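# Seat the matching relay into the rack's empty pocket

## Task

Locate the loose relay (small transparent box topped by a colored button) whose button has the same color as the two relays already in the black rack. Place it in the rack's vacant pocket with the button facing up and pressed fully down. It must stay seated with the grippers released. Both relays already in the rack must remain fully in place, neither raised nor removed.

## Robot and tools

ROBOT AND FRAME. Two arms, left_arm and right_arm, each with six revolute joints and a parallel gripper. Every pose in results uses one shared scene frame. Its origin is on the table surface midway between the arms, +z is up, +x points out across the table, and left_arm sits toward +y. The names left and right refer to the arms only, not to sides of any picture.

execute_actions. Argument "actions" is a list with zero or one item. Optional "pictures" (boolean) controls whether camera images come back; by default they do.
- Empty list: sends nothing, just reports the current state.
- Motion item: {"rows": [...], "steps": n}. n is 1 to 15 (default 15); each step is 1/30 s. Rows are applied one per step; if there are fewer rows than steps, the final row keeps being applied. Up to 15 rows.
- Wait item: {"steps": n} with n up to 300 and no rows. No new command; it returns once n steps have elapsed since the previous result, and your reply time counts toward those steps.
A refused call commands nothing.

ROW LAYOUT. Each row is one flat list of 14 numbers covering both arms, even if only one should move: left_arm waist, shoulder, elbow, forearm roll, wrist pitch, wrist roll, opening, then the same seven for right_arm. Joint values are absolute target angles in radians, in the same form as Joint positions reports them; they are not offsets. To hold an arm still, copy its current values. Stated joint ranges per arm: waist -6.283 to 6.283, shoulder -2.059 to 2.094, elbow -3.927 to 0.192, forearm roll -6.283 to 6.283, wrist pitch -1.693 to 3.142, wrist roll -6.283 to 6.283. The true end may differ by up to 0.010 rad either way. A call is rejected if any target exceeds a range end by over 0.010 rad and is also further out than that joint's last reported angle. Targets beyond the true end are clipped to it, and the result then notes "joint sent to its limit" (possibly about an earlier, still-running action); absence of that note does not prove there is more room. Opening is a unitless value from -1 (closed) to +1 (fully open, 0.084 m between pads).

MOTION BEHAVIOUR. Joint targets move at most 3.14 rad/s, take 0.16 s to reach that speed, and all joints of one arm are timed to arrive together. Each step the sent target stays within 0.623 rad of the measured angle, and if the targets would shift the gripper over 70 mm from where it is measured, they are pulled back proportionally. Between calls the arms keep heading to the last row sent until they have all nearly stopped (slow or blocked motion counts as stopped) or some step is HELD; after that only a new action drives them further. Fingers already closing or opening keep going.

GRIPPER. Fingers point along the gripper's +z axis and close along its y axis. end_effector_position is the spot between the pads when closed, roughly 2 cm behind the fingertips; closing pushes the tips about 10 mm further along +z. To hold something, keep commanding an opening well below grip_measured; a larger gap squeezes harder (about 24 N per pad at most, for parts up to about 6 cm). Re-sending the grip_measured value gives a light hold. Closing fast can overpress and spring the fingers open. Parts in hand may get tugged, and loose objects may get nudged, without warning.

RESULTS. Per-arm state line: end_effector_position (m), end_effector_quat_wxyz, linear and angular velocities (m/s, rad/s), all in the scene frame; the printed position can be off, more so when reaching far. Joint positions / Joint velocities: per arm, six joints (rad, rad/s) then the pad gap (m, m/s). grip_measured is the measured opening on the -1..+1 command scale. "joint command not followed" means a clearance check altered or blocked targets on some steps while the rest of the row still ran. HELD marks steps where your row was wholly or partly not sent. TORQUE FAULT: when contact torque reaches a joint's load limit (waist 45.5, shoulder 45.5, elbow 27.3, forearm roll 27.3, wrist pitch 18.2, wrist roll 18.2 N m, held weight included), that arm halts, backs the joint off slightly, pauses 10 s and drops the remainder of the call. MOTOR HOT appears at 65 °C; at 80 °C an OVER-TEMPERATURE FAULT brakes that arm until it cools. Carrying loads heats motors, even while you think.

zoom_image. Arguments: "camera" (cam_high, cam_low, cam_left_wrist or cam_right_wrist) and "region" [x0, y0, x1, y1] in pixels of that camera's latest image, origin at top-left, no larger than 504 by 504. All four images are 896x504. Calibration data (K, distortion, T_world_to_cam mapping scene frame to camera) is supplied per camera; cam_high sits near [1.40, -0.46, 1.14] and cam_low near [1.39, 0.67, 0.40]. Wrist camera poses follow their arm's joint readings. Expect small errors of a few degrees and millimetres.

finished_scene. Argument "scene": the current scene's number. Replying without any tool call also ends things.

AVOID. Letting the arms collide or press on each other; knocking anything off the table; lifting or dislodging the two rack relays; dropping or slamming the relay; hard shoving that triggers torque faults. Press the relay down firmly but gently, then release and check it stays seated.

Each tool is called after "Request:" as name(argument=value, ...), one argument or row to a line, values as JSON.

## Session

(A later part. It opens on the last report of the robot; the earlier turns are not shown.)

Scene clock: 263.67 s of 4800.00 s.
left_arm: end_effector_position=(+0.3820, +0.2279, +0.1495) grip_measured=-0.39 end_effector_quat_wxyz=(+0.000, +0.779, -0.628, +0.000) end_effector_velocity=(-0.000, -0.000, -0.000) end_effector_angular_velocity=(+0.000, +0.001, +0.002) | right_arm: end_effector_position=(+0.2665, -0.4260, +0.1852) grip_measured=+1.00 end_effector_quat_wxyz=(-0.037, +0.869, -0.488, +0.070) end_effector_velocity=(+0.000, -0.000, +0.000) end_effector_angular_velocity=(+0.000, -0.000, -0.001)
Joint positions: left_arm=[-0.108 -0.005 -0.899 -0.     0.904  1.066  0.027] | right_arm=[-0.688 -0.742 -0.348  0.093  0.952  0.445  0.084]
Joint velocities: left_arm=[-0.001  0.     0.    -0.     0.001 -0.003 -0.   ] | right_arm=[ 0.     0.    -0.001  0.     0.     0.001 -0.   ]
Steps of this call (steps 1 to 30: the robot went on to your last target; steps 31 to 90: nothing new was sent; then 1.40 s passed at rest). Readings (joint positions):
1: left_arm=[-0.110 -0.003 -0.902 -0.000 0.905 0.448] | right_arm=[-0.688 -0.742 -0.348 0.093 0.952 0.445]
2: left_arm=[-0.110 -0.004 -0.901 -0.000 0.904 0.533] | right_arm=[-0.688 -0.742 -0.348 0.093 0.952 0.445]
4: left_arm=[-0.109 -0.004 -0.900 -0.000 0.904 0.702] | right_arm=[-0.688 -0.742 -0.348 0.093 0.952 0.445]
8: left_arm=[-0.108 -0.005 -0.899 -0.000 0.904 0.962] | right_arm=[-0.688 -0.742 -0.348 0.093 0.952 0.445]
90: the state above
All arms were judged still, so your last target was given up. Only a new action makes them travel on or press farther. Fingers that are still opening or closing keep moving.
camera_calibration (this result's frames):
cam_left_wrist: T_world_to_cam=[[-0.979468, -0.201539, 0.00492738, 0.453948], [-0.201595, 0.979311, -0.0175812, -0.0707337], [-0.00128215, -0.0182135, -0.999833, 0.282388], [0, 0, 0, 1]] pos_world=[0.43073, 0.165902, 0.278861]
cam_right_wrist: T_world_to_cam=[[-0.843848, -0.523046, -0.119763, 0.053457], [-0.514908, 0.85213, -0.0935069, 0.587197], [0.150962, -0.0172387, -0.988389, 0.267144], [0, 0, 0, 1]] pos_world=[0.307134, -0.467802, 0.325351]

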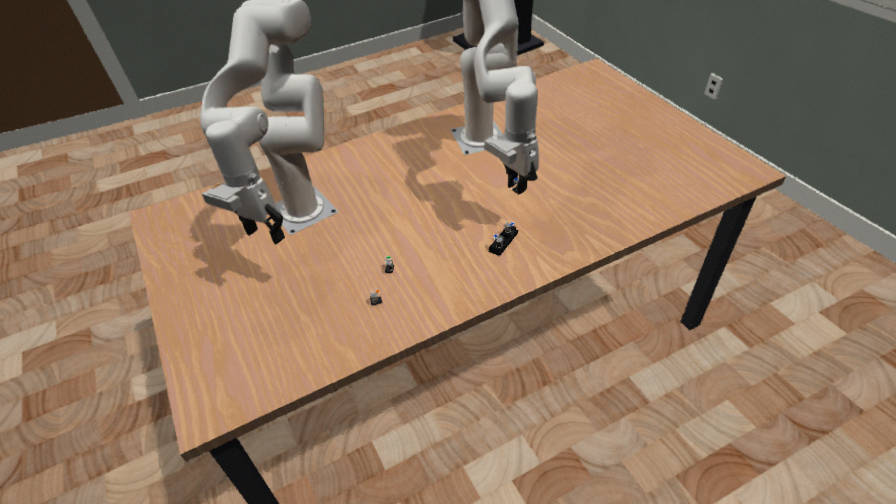

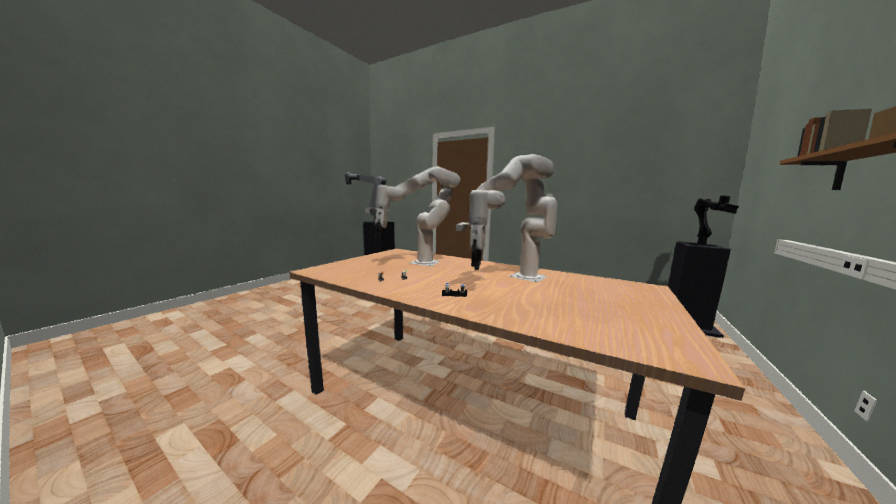

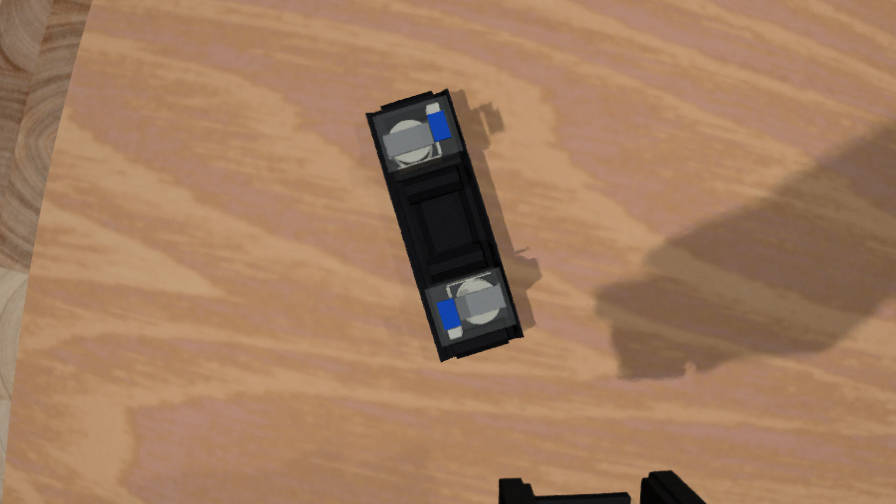

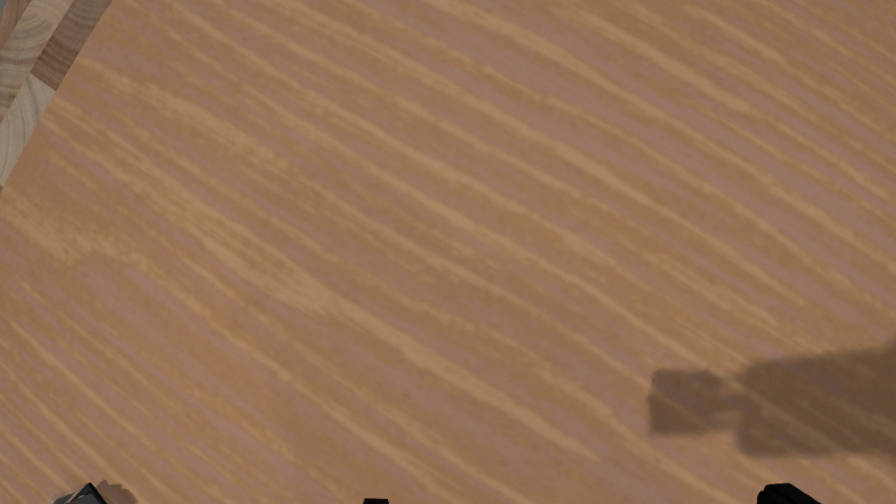

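Request:
execute_actions(
  actions=[
    {"rows": [[-0.1842, -0.0089, -0.8949, 0.0, 0.9038, 0.7048, -1.0, -0.688, -0.742, -0.348, 0.093, 0.952, 0.445, 1.0]], "steps": 15},
  ],
)

Scene clock: 357.03 s of 4800.00 s.
left_arm: end_effector_position=(+0.3702, +0.1967, +0.1495) grip_measured=-0.39 end_effector_quat_wxyz=(+0.000, +0.859, -0.512, -0.000) end_effector_velocity=(-0.001, -0.003, +0.000) end_effector_angular_velocity=(-0.000, -0.001, +0.056) | right_arm: end_effector_position=(+0.2665, -0.4260, +0.1852) grip_measured=+1.00 end_effector_quat_wxyz=(-0.037, +0.869, -0.488, +0.070) end_effector_velocity=(+0.000, -0.000, -0.000) end_effector_angular_velocity=(-0.000, -0.000, +0.001)
Joint positions: left_arm=[-0.183 -0.009 -0.895  0.     0.904  0.71   0.027] | right_arm=[-0.688 -0.742 -0.348  0.093  0.952  0.445  0.084]
Joint velocities: left_arm=[-0.008 -0.001  0.    -0.    -0.001 -0.063 -0.   ] | right_arm=[-0.     0.     0.     0.    -0.    -0.001  0.   ]
Steps of this call (steps 1 to 90: nothing new was sent; then 89.87 s passed at rest; steps 91 to 105: all 15 steps of this action). Readings (joint positions):
91: left_arm=[-0.108 -0.006 -0.899 0.000 0.904 1.066] | right_arm=[-0.688 -0.742 -0.348 0.093 0.952 0.445]
92: left_arm=[-0.109 -0.006 -0.899 0.000 0.904 1.061] | right_arm=[-0.688 -0.742 -0.348 0.093 0.952 0.445]
94: left_arm=[-0.118 -0.006 -0.898 0.000 0.904 1.014] | right_arm=[-0.688 -0.742 -0.348 0.093 0.952 0.445]
98: left_arm=[-0.163 -0.008 -0.896 -0.000 0.904 0.810] | right_arm=[-0.688 -0.742 -0.348 0.093 0.952 0.445]
105: the state above
camera_calibration (this result's frames):
cam_left_wrist: T_world_to_cam=[[-0.885264, -0.465063, 0.00492954, 0.453142], [-0.465073, 0.885098, -0.0175679, 0.0735435], [0.00380707, -0.0178449, -0.999834, 0.279864], [0, 0, 0, 1]] pos_world=[0.434288, 0.15064, 0.278875]
cam_right_wrist: T_world_to_cam=[[-0.843848, -0.523046, -0.119763, 0.053457], [-0.514908, 0.85213, -0.0935072, 0.587197], [0.150962, -0.0172388, -0.988389, 0.267144], [0, 0, 0, 1]] pos_world=[0.307134, -0.467803, 0.325351]

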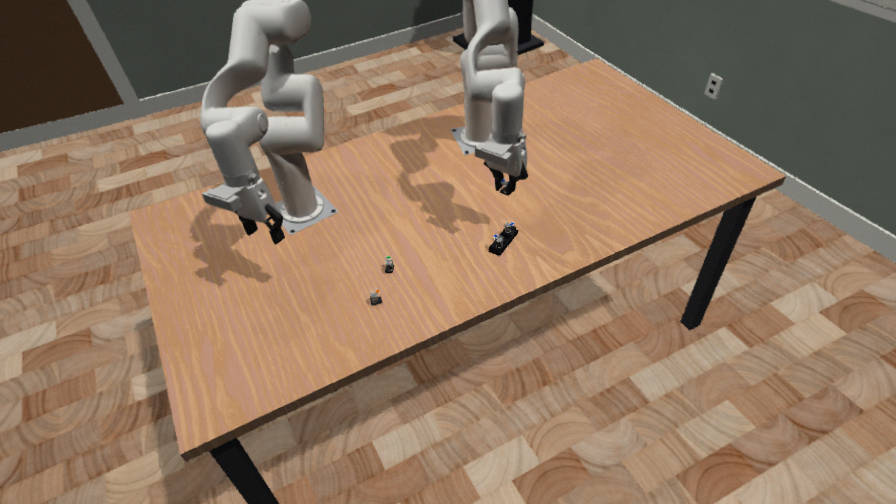

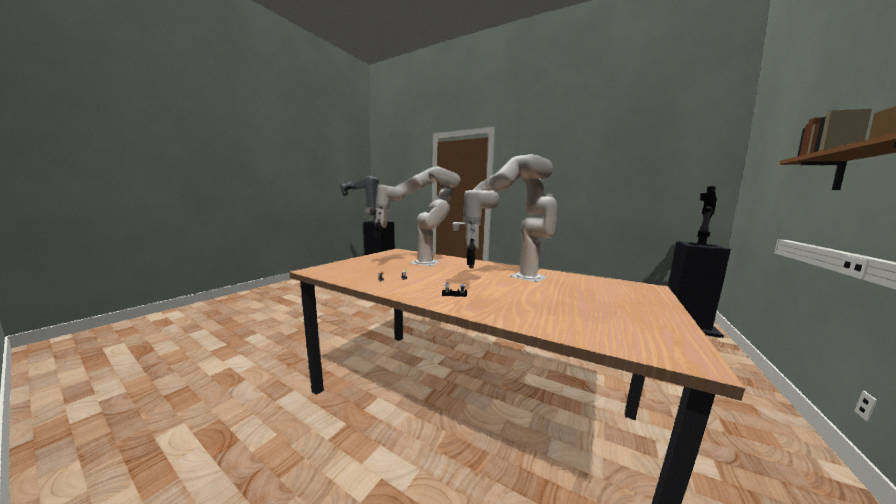

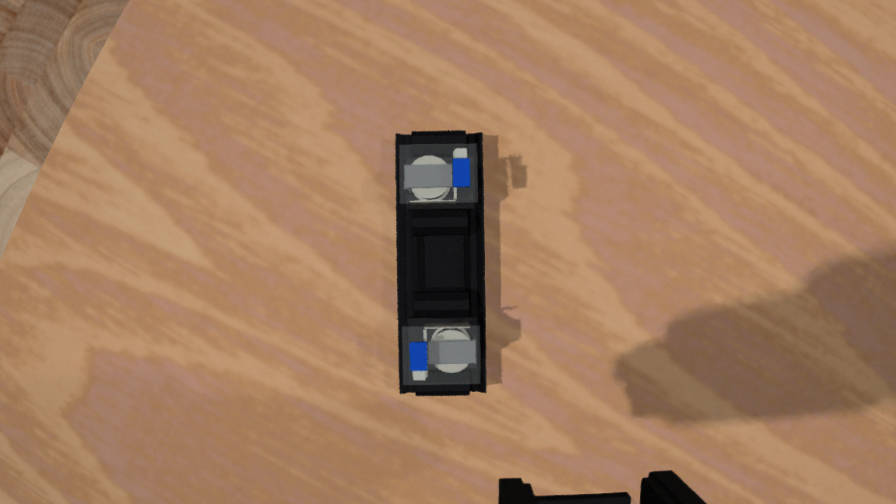

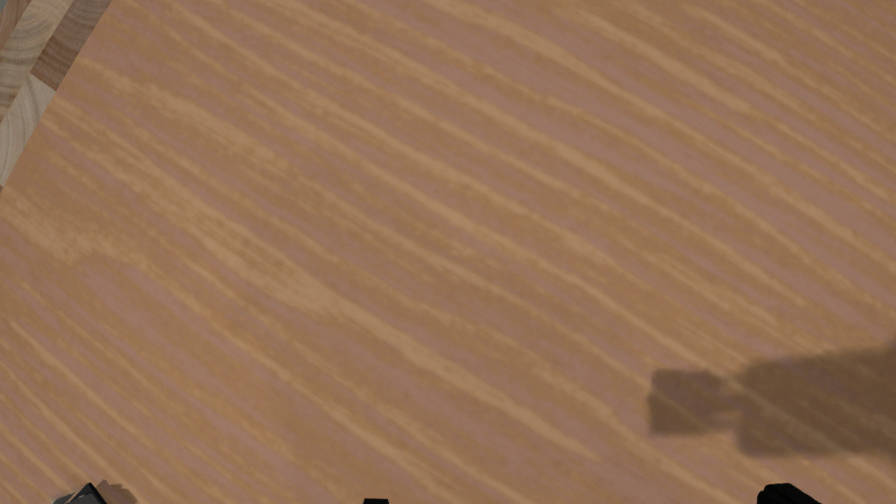

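Request:
zoom_image(
  camera="cam_left_wrist",
  region=[360, 110, 520, 414],
)

Region (360, 110, 520, 414) of cam_left_wrist's 896x504 image, scaled by 1.658, with more detail than that image has; it fills the left 265 columns of this view, and the rest is white.

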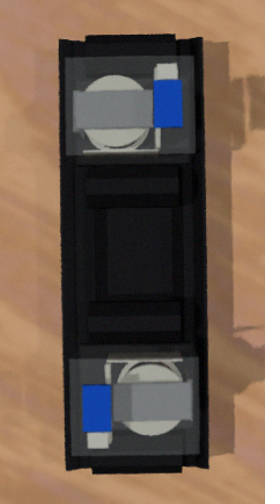

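Request:
execute_actions(
  actions=[
    {"rows": [[-0.2195, 0.3158, -1.1593, 0.0, 0.8435, 0.6595, -1.0, -0.688, -0.742, -0.348, 0.093, 0.952, 0.445, 1.0]], "steps": 15},
  ],
  pictures=false,
)

Request:
execute_actions(
  actions=[
    {"rows": [[-0.2195, 0.3885, -1.134, 0.0, 0.7456, 0.6595, -1.0, -0.688, -0.742, -0.348, 0.093, 0.952, 0.445, 1.0]], "steps": 15},
  ],
)

Scene clock: 441.80 s of 4800.00 s.
left_arm: end_effector_position=(+0.4348, +0.1521, +0.1005) grip_measured=-0.39 end_effector_quat_wxyz=(+0.000, +0.862, -0.506, -0.001) end_effector_velocity=(+0.030, -0.016, +0.007) end_effector_angular_velocity=(-0.022, -0.051, +0.007) | right_arm: end_effector_position=(+0.2665, -0.4260, +0.1852) grip_measured=+1.00 end_effector_quat_wxyz=(-0.037, +0.869, -0.488, +0.070) end_effector_velocity=(-0.000, -0.000, -0.000) end_effector_angular_velocity=(-0.000, +0.001, -0.001)
Joint positions: left_arm=[-0.219  0.309 -1.153  0.     0.845  0.661  0.027] | right_arm=[-0.688 -0.742 -0.348  0.093  0.952  0.445  0.084]
Joint velocities: left_arm=[-0.006  0.055 -0.089 -0.    -0.021 -0.013 -0.   ] | right_arm=[-0.     0.001 -0.    -0.001 -0.     0.002  0.   ]
Steps of this call (steps 1 to 15: the robot went on to your last target; steps 16 to 90: nothing new was sent; then 81.27 s passed at rest; steps 91 to 105: all 15 steps of this action). Readings (joint positions):
91: left_arm=[-0.184 -0.009 -0.895 0.000 0.904 0.705] | right_arm=[-0.688 -0.742 -0.348 0.093 0.952 0.445]
92: left_arm=[-0.185 -0.006 -0.898 0.000 0.903 0.704] | right_arm=[-0.688 -0.742 -0.348 0.093 0.952 0.445]
94: left_arm=[-0.189 0.036 -0.935 0.000 0.895 0.698] | right_arm=[-0.688 -0.742 -0.348 0.093 0.952 0.445]
98: left_arm=[-0.207 0.204 -1.068 -0.000 0.864 0.675] | right_arm=[-0.688 -0.742 -0.348 0.093 0.952 0.445]
105: the state above

Scene clock: 442.30 s of 4800.00 s.
left_arm: end_effector_position=(+0.4370, +0.1508, +0.0607) grip_measured=-0.39 end_effector_quat_wxyz=(-0.000, +0.862, -0.506, +0.001) end_effector_velocity=(-0.002, +0.001, -0.007) end_effector_angular_velocity=(+0.003, +0.006, -0.002) | right_arm: end_effector_position=(+0.2665, -0.4260, +0.1852) grip_measured=+1.00 end_effector_quat_wxyz=(-0.037, +0.869, -0.488, +0.070) end_effector_velocity=(-0.000, -0.000, -0.000) end_effector_angular_velocity=(-0.001, +0.001, +0.001)
Joint positions: left_arm=[-0.219  0.387 -1.135  0.     0.746  0.66   0.027] | right_arm=[-0.688 -0.742 -0.348  0.093  0.952  0.445  0.084]
Joint velocities: left_arm=[-0.     0.011  0.007  0.    -0.011  0.001 -0.   ] | right_arm=[-0.     0.001  0.001 -0.002 -0.001 -0.001  0.   ]
Steps of this call (steps 1 to 15: all 15 steps of this action). Readings (joint positions):
1: left_arm=[-0.219 0.310 -1.155 0.000 0.844 0.660] | right_arm=[-0.688 -0.742 -0.348 0.093 0.952 0.445]
2: left_arm=[-0.219 0.313 -1.156 -0.000 0.839 0.660] | right_arm=[-0.688 -0.742 -0.348 0.093 0.952 0.445]
4: left_arm=[-0.219 0.335 -1.152 -0.000 0.807 0.660] | right_arm=[-0.688 -0.742 -0.348 0.093 0.952 0.445]
8: left_arm=[-0.219 0.380 -1.133 0.000 0.762 0.660] | right_arm=[-0.688 -0.742 -0.348 0.093 0.952 0.445]
15: the state above
camera_calibration (this result's frames):
cam_left_wrist: T_world_to_cam=[[-0.878546, -0.477642, 0.00375876, 0.490347], [-0.477622, 0.878359, -0.0190544, 0.150304], [0.00579966, -0.0185355, -0.999811, 0.189267], [0, 0, 0, 1]] pos_world=[0.501484, 0.105698, 0.190253]
cam_right_wrist: T_world_to_cam=[[-0.843848, -0.523046, -0.119763, 0.0534569], [-0.514908, 0.85213, -0.0935072, 0.587197], [0.150962, -0.0172389, -0.988389, 0.267144], [0, 0, 0, 1]] pos_world=[0.307134, -0.467803, 0.325351]

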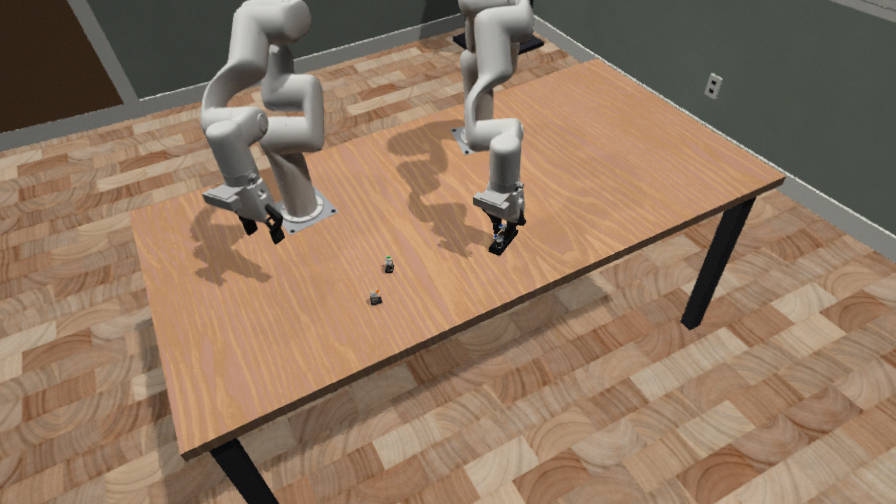

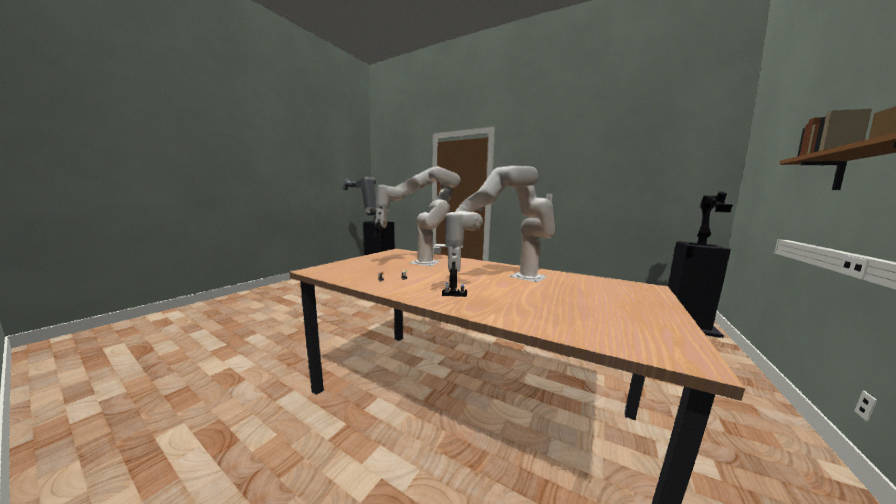

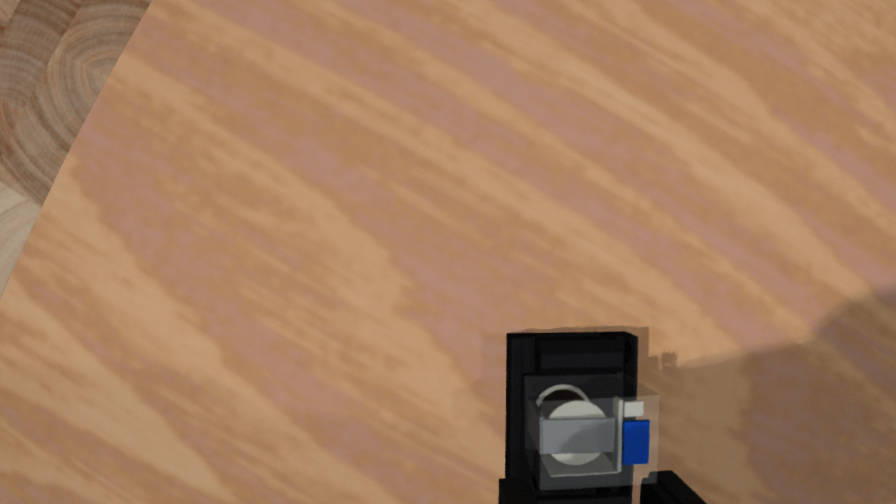

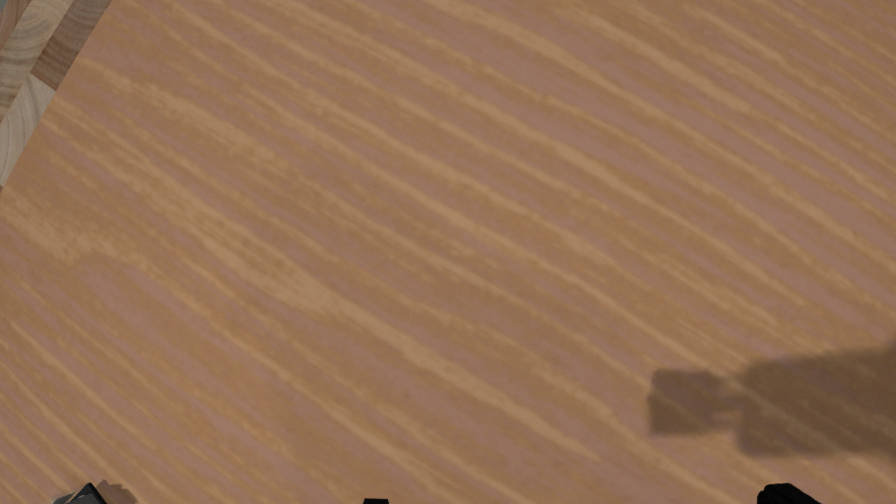

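Request:
zoom_image(
  camera="cam_low",
  region=[420, 250, 490, 305],
)

Request:
zoom_image(
  camera="cam_high",
  region=[460, 200, 540, 260],
)

Region (420, 250, 490, 305) of cam_low's 896x504 image, scaled by 7.200, with more detail than that image has; it fills the top 396 rows of this view, and the rest is white.

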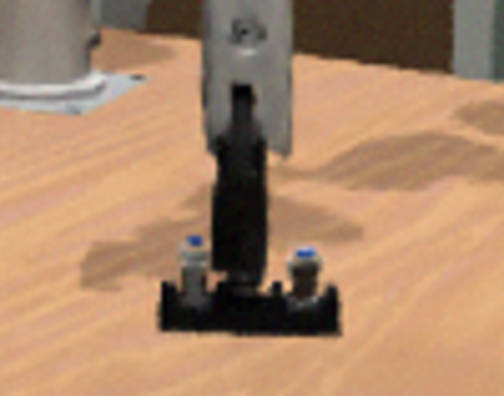

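Region (460, 200, 540, 260) of cam_high's 896x504 image, scaled by 6.300, with more detail than that image has; it fills the top 378 rows of this view, and the rest is white.

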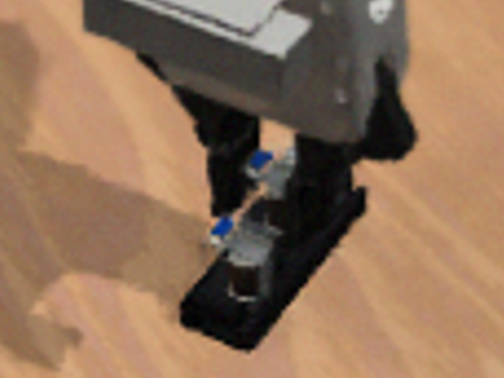

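Request:
execute_actions(
  actions=[
    {"rows": [[-0.2195, 0.4084, -1.1302, 0.0, 0.7218, 0.6595, -1.0, -0.688, -0.742, -0.348, 0.093, 0.952, 0.445, 1.0]], "steps": 15},
  ],
  pictures=false,
)

Scene clock: 474.27 s of 4800.00 s.
left_arm: end_effector_position=(+0.4365, +0.1510, +0.0497) grip_measured=-0.39 end_effector_quat_wxyz=(-0.000, +0.862, -0.506, +0.000) end_effector_velocity=(+0.001, +0.000, -0.001) end_effector_angular_velocity=(-0.001, -0.002, +0.003) | right_arm: end_effector_position=(+0.2665, -0.4260, +0.1852) grip_measured=+1.00 end_effector_quat_wxyz=(-0.037, +0.869, -0.488, +0.070) end_effector_velocity=(+0.000, -0.000, +0.000) end_effector_angular_velocity=(-0.001, +0.001, +0.001)
Joint positions: left_arm=[-0.219  0.408 -1.13  -0.     0.722  0.659  0.027] | right_arm=[-0.688 -0.742 -0.348  0.093  0.952  0.445  0.084]
Joint velocities: left_arm=[ 0.001  0.002  0.    -0.001 -0.005 -0.001 -0.   ] | right_arm=[ 0.     0.001 -0.001 -0.001 -0.    -0.    -0.   ]
Steps of this call (steps 1 to 15: the robot went on to your last target; steps 16 to 90: nothing new was sent; then 28.47 s passed at rest; steps 91 to 105: all 15 steps of this action). Readings (joint positions):
91: left_arm=[-0.219 0.389 -1.134 -0.000 0.745 0.660] | right_arm=[-0.688 -0.742 -0.348 0.093 0.952 0.445]
92: left_arm=[-0.219 0.390 -1.134 -0.000 0.743 0.660] | right_arm=[-0.688 -0.742 -0.348 0.093 0.952 0.445]
94: left_arm=[-0.219 0.397 -1.133 0.000 0.735 0.660] | right_arm=[-0.688 -0.742 -0.348 0.093 0.952 0.445]
98: left_arm=[-0.219 0.407 -1.130 0.000 0.725 0.659] | right_arm=[-0.688 -0.742 -0.348 0.093 0.952 0.445]
105: the state above

Request:
execute_actions(
  actions=[
    {"rows": [[-0.2195, 0.4217, -1.1283, 0.0, 0.7066, 0.6595, -1.0, -0.688, -0.742, -0.348, 0.093, 0.952, 0.445, 1.0]], "steps": 15},
  ],
  pictures=false,
)

Scene clock: 482.93 s of 4800.00 s.
left_arm: end_effector_position=(+0.4367, +0.1509, +0.0434) grip_measured=-0.39 end_effector_quat_wxyz=(-0.000, +0.862, -0.506, +0.000) end_effector_velocity=(+0.000, -0.000, -0.000) end_effector_angular_velocity=(-0.000, -0.001, -0.001) | right_arm: end_effector_position=(+0.2665, -0.4260, +0.1852) grip_measured=+1.00 end_effector_quat_wxyz=(-0.037, +0.869, -0.488, +0.070) end_effector_velocity=(+0.000, +0.000, +0.000) end_effector_angular_velocity=(+0.001, -0.001, -0.000)
Joint positions: left_arm=[-0.219  0.421 -1.129  0.     0.707  0.659  0.027] | right_arm=[-0.688 -0.742 -0.348  0.093  0.952  0.445  0.084]
Joint velocities: left_arm=[ 0.     0.001  0.    -0.    -0.002  0.001  0.   ] | right_arm=[-0.     0.    -0.     0.002 -0.    -0.001  0.   ]
Steps of this call (steps 1 to 15: the robot went on to your last target; steps 16 to 90: nothing new was sent; then 5.17 s passed at rest; steps 91 to 105: all 15 steps of this action). Readings (joint positions):
91: left_arm=[-0.220 0.408 -1.130 -0.000 0.722 0.659] | right_arm=[-0.688 -0.742 -0.348 0.093 0.952 0.445]
92: left_arm=[-0.219 0.409 -1.130 0.000 0.720 0.660] | right_arm=[-0.688 -0.742 -0.348 0.093 0.952 0.445]
94: left_arm=[-0.219 0.414 -1.130 -0.000 0.715 0.659] | right_arm=[-0.688 -0.742 -0.348 0.093 0.952 0.445]
98: left_arm=[-0.220 0.420 -1.128 0.000 0.709 0.659] | right_arm=[-0.688 -0.742 -0.348 0.093 0.952 0.445]
105: the state above

Request:
execute_actions(
  actions=[],
)

Request:
zoom_image(
  camera="cam_high",
  region=[460, 200, 540, 260],
)

Scene clock: 489.60 s of 4800.00 s.
left_arm: end_effector_position=(+0.4365, +0.1510, +0.0431) grip_measured=-0.39 end_effector_quat_wxyz=(-0.000, +0.862, -0.506, +0.000) end_effector_velocity=(+0.000, +0.001, -0.000) end_effector_angular_velocity=(+0.000, +0.001, +0.001) | right_arm: end_effector_position=(+0.2665, -0.4260, +0.1852) grip_measured=+1.00 end_effector_quat_wxyz=(-0.037, +0.869, -0.488, +0.070) end_effector_velocity=(-0.000, +0.000, -0.000) end_effector_angular_velocity=(+0.001, +0.000, -0.000)
Joint positions: left_arm=[-0.22   0.422 -1.128  0.     0.707  0.66   0.027] | right_arm=[-0.688 -0.742 -0.348  0.093  0.952  0.445  0.084]
Joint velocities: left_arm=[ 0.001  0.    -0.    -0.     0.001  0.    -0.   ] | right_arm=[-0.    -0.     0.001  0.001  0.    -0.001  0.   ]
Steps of this call (steps 1 to 15: the robot went on to your last target; steps 16 to 90: nothing new was sent; then 3.67 s passed at rest). Readings (joint positions):
1: left_arm=[-0.219 0.421 -1.129 0.000 0.707 0.659] | right_arm=[-0.688 -0.742 -0.348 0.093 0.952 0.445]
2: left_arm=[-0.219 0.421 -1.129 0.000 0.707 0.659] | right_arm=[-0.688 -0.742 -0.348 0.093 0.952 0.445]
4: left_arm=[-0.219 0.421 -1.129 0.000 0.707 0.659] | right_arm=[-0.688 -0.742 -0.348 0.093 0.952 0.445]
8: left_arm=[-0.219 0.421 -1.129 0.000 0.707 0.659] | right_arm=[-0.688 -0.742 -0.348 0.093 0.952 0.445]
90: the state above
All arms were judged still, so your last target was given up. Only a new action makes them travel on or press farther. Fingers that are still opening or closing keep moving.
camera_calibration (this result's frames):
cam_left_wrist: T_world_to_cam=[[-0.878563, -0.477602, 0.00485916, 0.490006], [-0.477609, 0.878395, -0.0176673, 0.149489], [0.0041697, -0.0178426, -0.999832, 0.172219], [0, 0, 0, 1]] pos_world=[0.501181, 0.10579, 0.172451]
cam_right_wrist: T_world_to_cam=[[-0.843848, -0.523046, -0.119763, 0.053457], [-0.514908, 0.85213, -0.0935071, 0.587197], [0.150962, -0.0172388, -0.988389, 0.267144], [0, 0, 0, 1]] pos_world=[0.307134, -0.467803, 0.325351]

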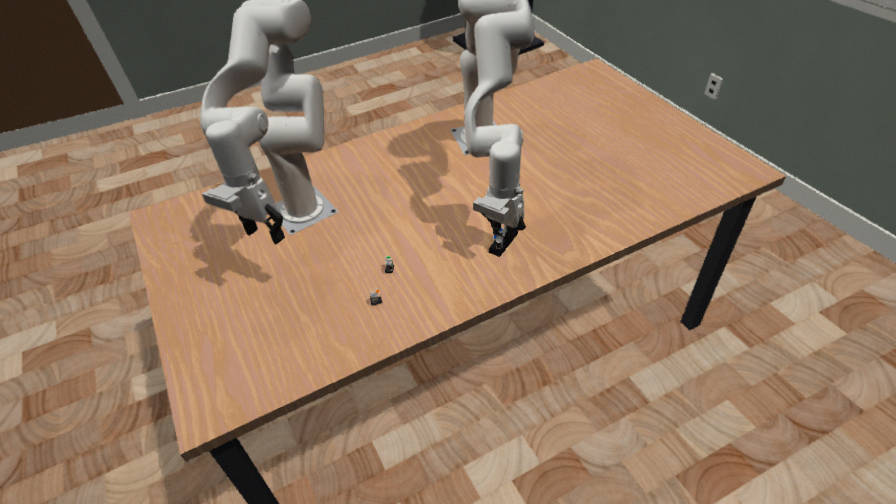

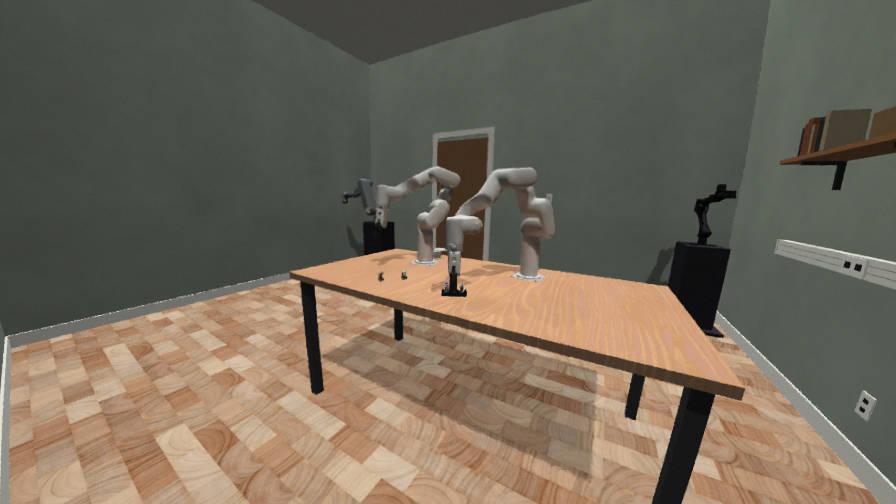

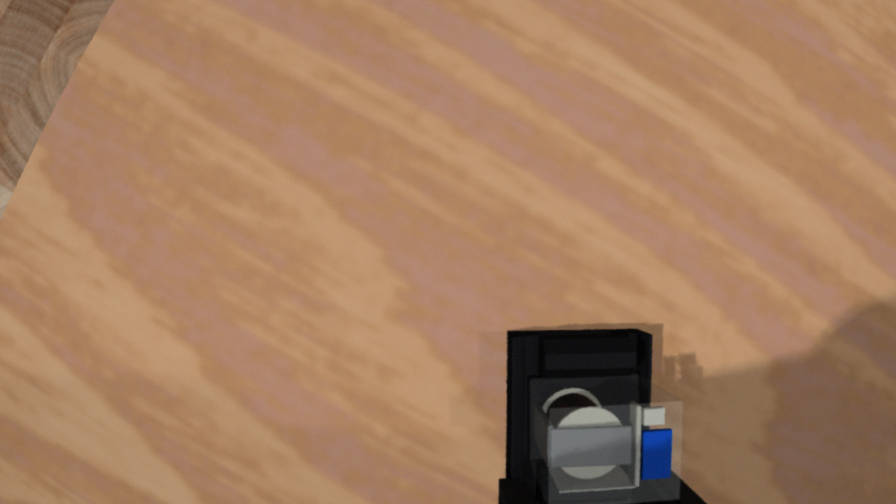

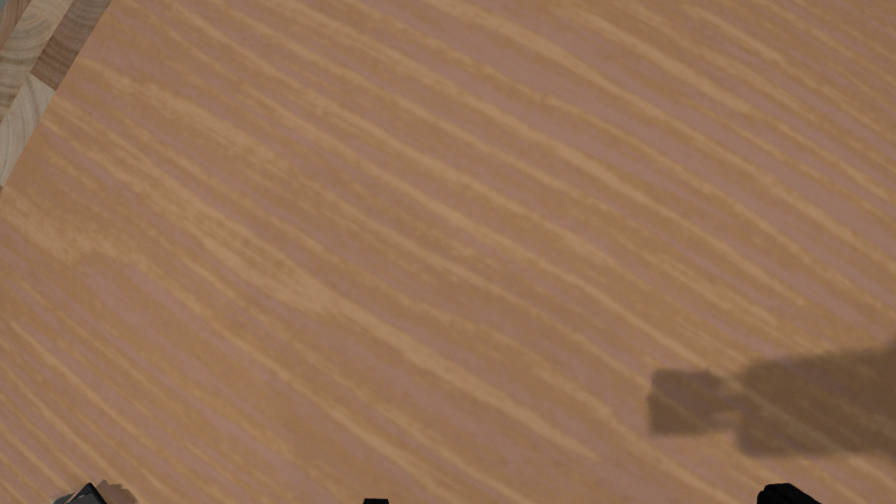

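Region (460, 200, 540, 260) of cam_high's 896x504 image, scaled by 6.300, with more detail than that image has; it fills the top 378 rows of this view, and the rest is white.

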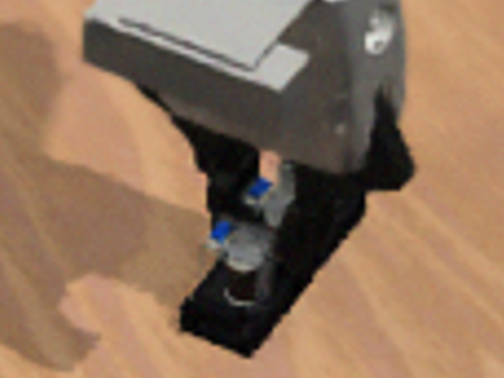

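Request:
execute_actions(
  actions=[
    {"rows": [[-0.2195, 0.4217, -1.1283, 0.0, 0.7066, 0.6595, 0.2, -0.688, -0.742, -0.348, 0.093, 0.952, 0.445, 1.0]], "steps": 10},
  ],
  pictures=false,
)

Request:
execute_actions(
  actions=[
    {"rows": [[-0.2195, 0.3158, -1.1593, 0.0, 0.8435, 0.6595, 0.6, -0.688, -0.742, -0.348, 0.093, 0.952, 0.445, 1.0]], "steps": 15},
  ],
)

Scene clock: 499.93 s of 4800.00 s.
left_arm: end_effector_position=(+0.4358, +0.1512, +0.0421) grip_measured=+0.17 end_effector_quat_wxyz=(+0.000, +0.862, -0.506, -0.001) end_effector_velocity=(+0.007, -0.003, +0.009) end_effector_angular_velocity=(-0.009, -0.022, +0.000) | right_arm: end_effector_position=(+0.2665, -0.4260, +0.1852) grip_measured=+1.00 end_effector_quat_wxyz=(-0.037, +0.869, -0.488, +0.070) end_effector_velocity=(-0.000, -0.000, -0.000) end_effector_angular_velocity=(-0.001, +0.000, +0.002)
Joint positions: left_arm=[-0.22   0.423 -1.127 -0.     0.707  0.66   0.051] | right_arm=[-0.688 -0.742 -0.348  0.093  0.952  0.445  0.084]
Joint velocities: left_arm=[-0.    -0.01  -0.011  0.    -0.002 -0.001  0.01 ] | right_arm=[-0.    -0.     0.    -0.    -0.001 -0.002 -0.   ]
Steps of this call (steps 1 to 90: nothing new was sent; then 7.00 s passed at rest; steps 91 to 100: all 10 steps of this action). Readings (joint positions):
91: left_arm=[-0.219 0.422 -1.128 0.000 0.707 0.659] | right_arm=[-0.688 -0.742 -0.348 0.093 0.952 0.445]
92: left_arm=[-0.219 0.422 -1.128 0.000 0.707 0.660] | right_arm=[-0.688 -0.742 -0.348 0.093 0.952 0.445]
94: left_arm=[-0.219 0.423 -1.127 -0.000 0.707 0.660] | right_arm=[-0.688 -0.742 -0.348 0.093 0.952 0.445]
98: left_arm=[-0.220 0.424 -1.127 -0.000 0.707 0.660] | right_arm=[-0.688 -0.742 -0.348 0.093 0.952 0.445]
100: the state above

Scene clock: 500.43 s of 4800.00 s.
left_arm: end_effector_position=(+0.4357, +0.1513, +0.0977) grip_measured=+0.59 end_effector_quat_wxyz=(+0.000, +0.862, -0.506, -0.001) end_effector_velocity=(+0.002, -0.001, +0.009) end_effector_angular_velocity=(-0.003, -0.005, +0.000) | right_arm: end_effector_position=(+0.2665, -0.4260, +0.1852) grip_measured=+1.00 end_effector_quat_wxyz=(-0.037, +0.869, -0.488, +0.070) end_effector_velocity=(-0.000, +0.000, -0.000) end_effector_angular_velocity=(+0.002, +0.000, +0.000)
Joint positions: left_arm=[-0.22   0.318 -1.158  0.     0.842  0.66   0.069] | right_arm=[-0.688 -0.742 -0.348  0.093  0.952  0.445  0.084]
Joint velocities: left_arm=[ 0.001 -0.012 -0.01  -0.     0.016  0.001  0.   ] | right_arm=[ 0.     0.001  0.     0.002  0.    -0.001 -0.   ]
Steps of this call (steps 1 to 15: all 15 steps of this action). Readings (joint positions):
1: left_arm=[-0.220 0.422 -1.128 -0.000 0.707 0.660] | right_arm=[-0.688 -0.742 -0.348 0.093 0.952 0.445]
2: left_arm=[-0.220 0.420 -1.128 -0.000 0.711 0.659] | right_arm=[-0.688 -0.742 -0.348 0.093 0.952 0.445]
4: left_arm=[-0.220 0.395 -1.133 0.000 0.751 0.660] | right_arm=[-0.688 -0.742 -0.348 0.093 0.952 0.445]
8: left_arm=[-0.219 0.328 -1.160 -0.000 0.819 0.659] | right_arm=[-0.688 -0.742 -0.348 0.093 0.952 0.445]
15: the state above
camera_calibration (this result's frames):
cam_left_wrist: T_world_to_cam=[[-0.878558, -0.477589, 0.00671713, 0.489013], [-0.477634, 0.878426, -0.015307, 0.149554], [0.00140998, -0.0166565, -0.99986, 0.227923], [0, 0, 0, 1]] pos_world=[0.500737, 0.105971, 0.226895]
cam_right_wrist: T_world_to_cam=[[-0.843848, -0.523046, -0.119763, 0.0534569], [-0.514908, 0.85213, -0.0935073, 0.587197], [0.150962, -0.0172389, -0.988389, 0.267144], [0, 0, 0, 1]] pos_world=[0.307134, -0.467803, 0.325351]

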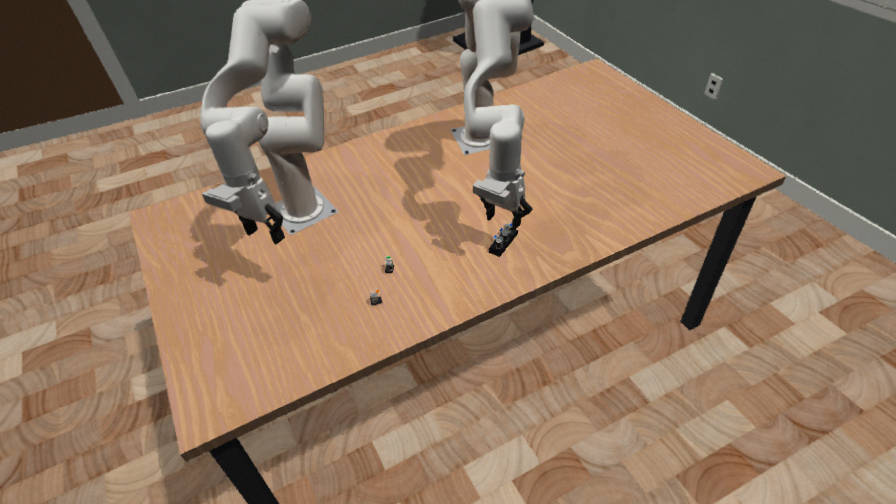

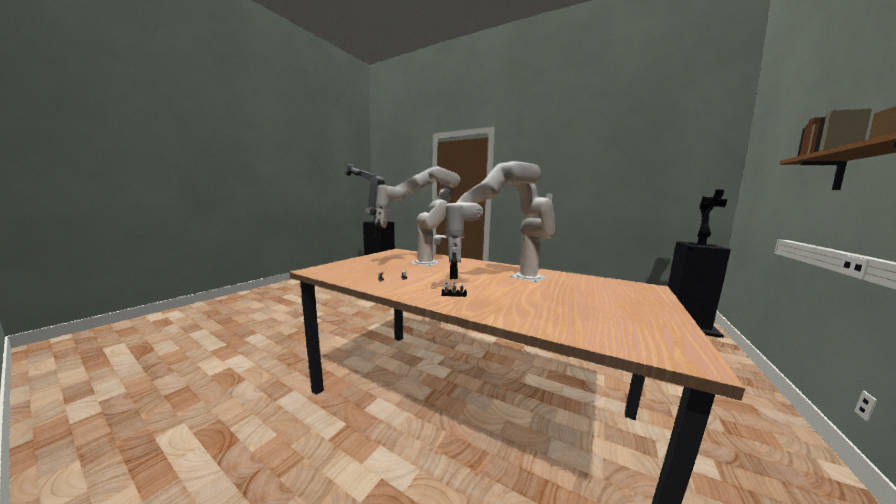

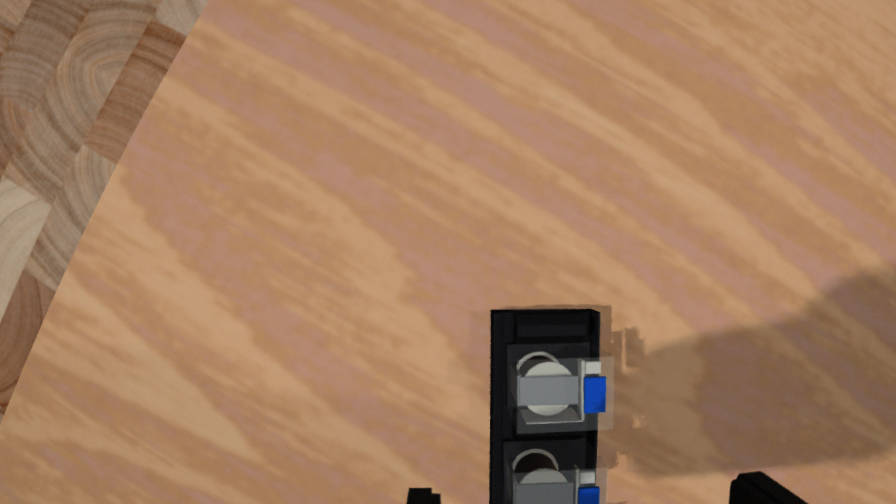

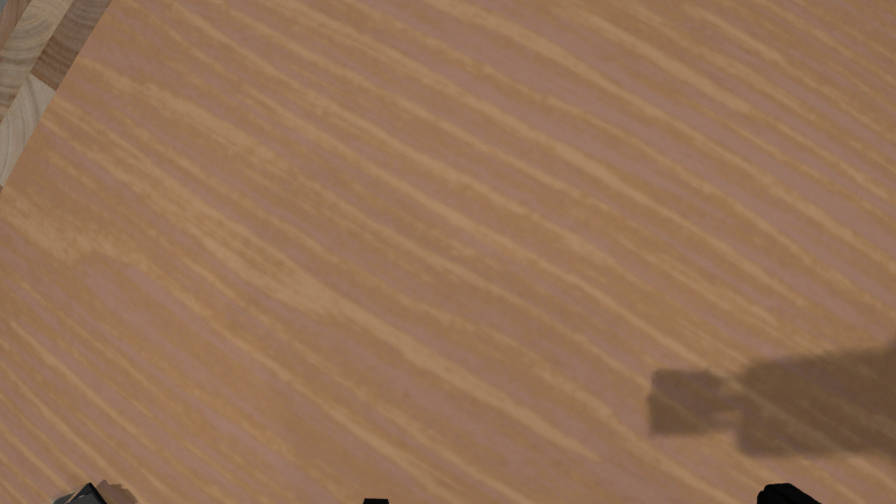

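Request:
zoom_image(
  camera="cam_low",
  region=[420, 250, 490, 305],
)

Region (420, 250, 490, 305) of cam_low's 896x504 image, scaled by 7.200, with more detail than that image has; it fills the top 396 rows of this view, and the rest is white.

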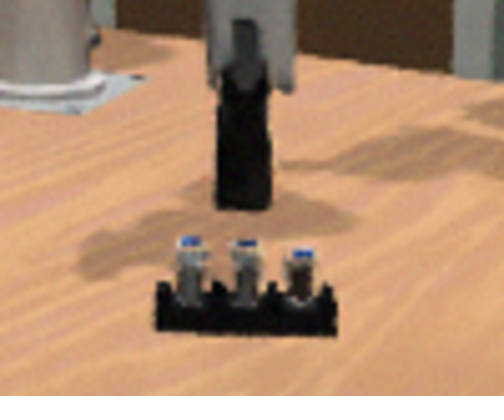

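Request:
finished_scene(
  scene=2,
)

The scene is finished: the task was done.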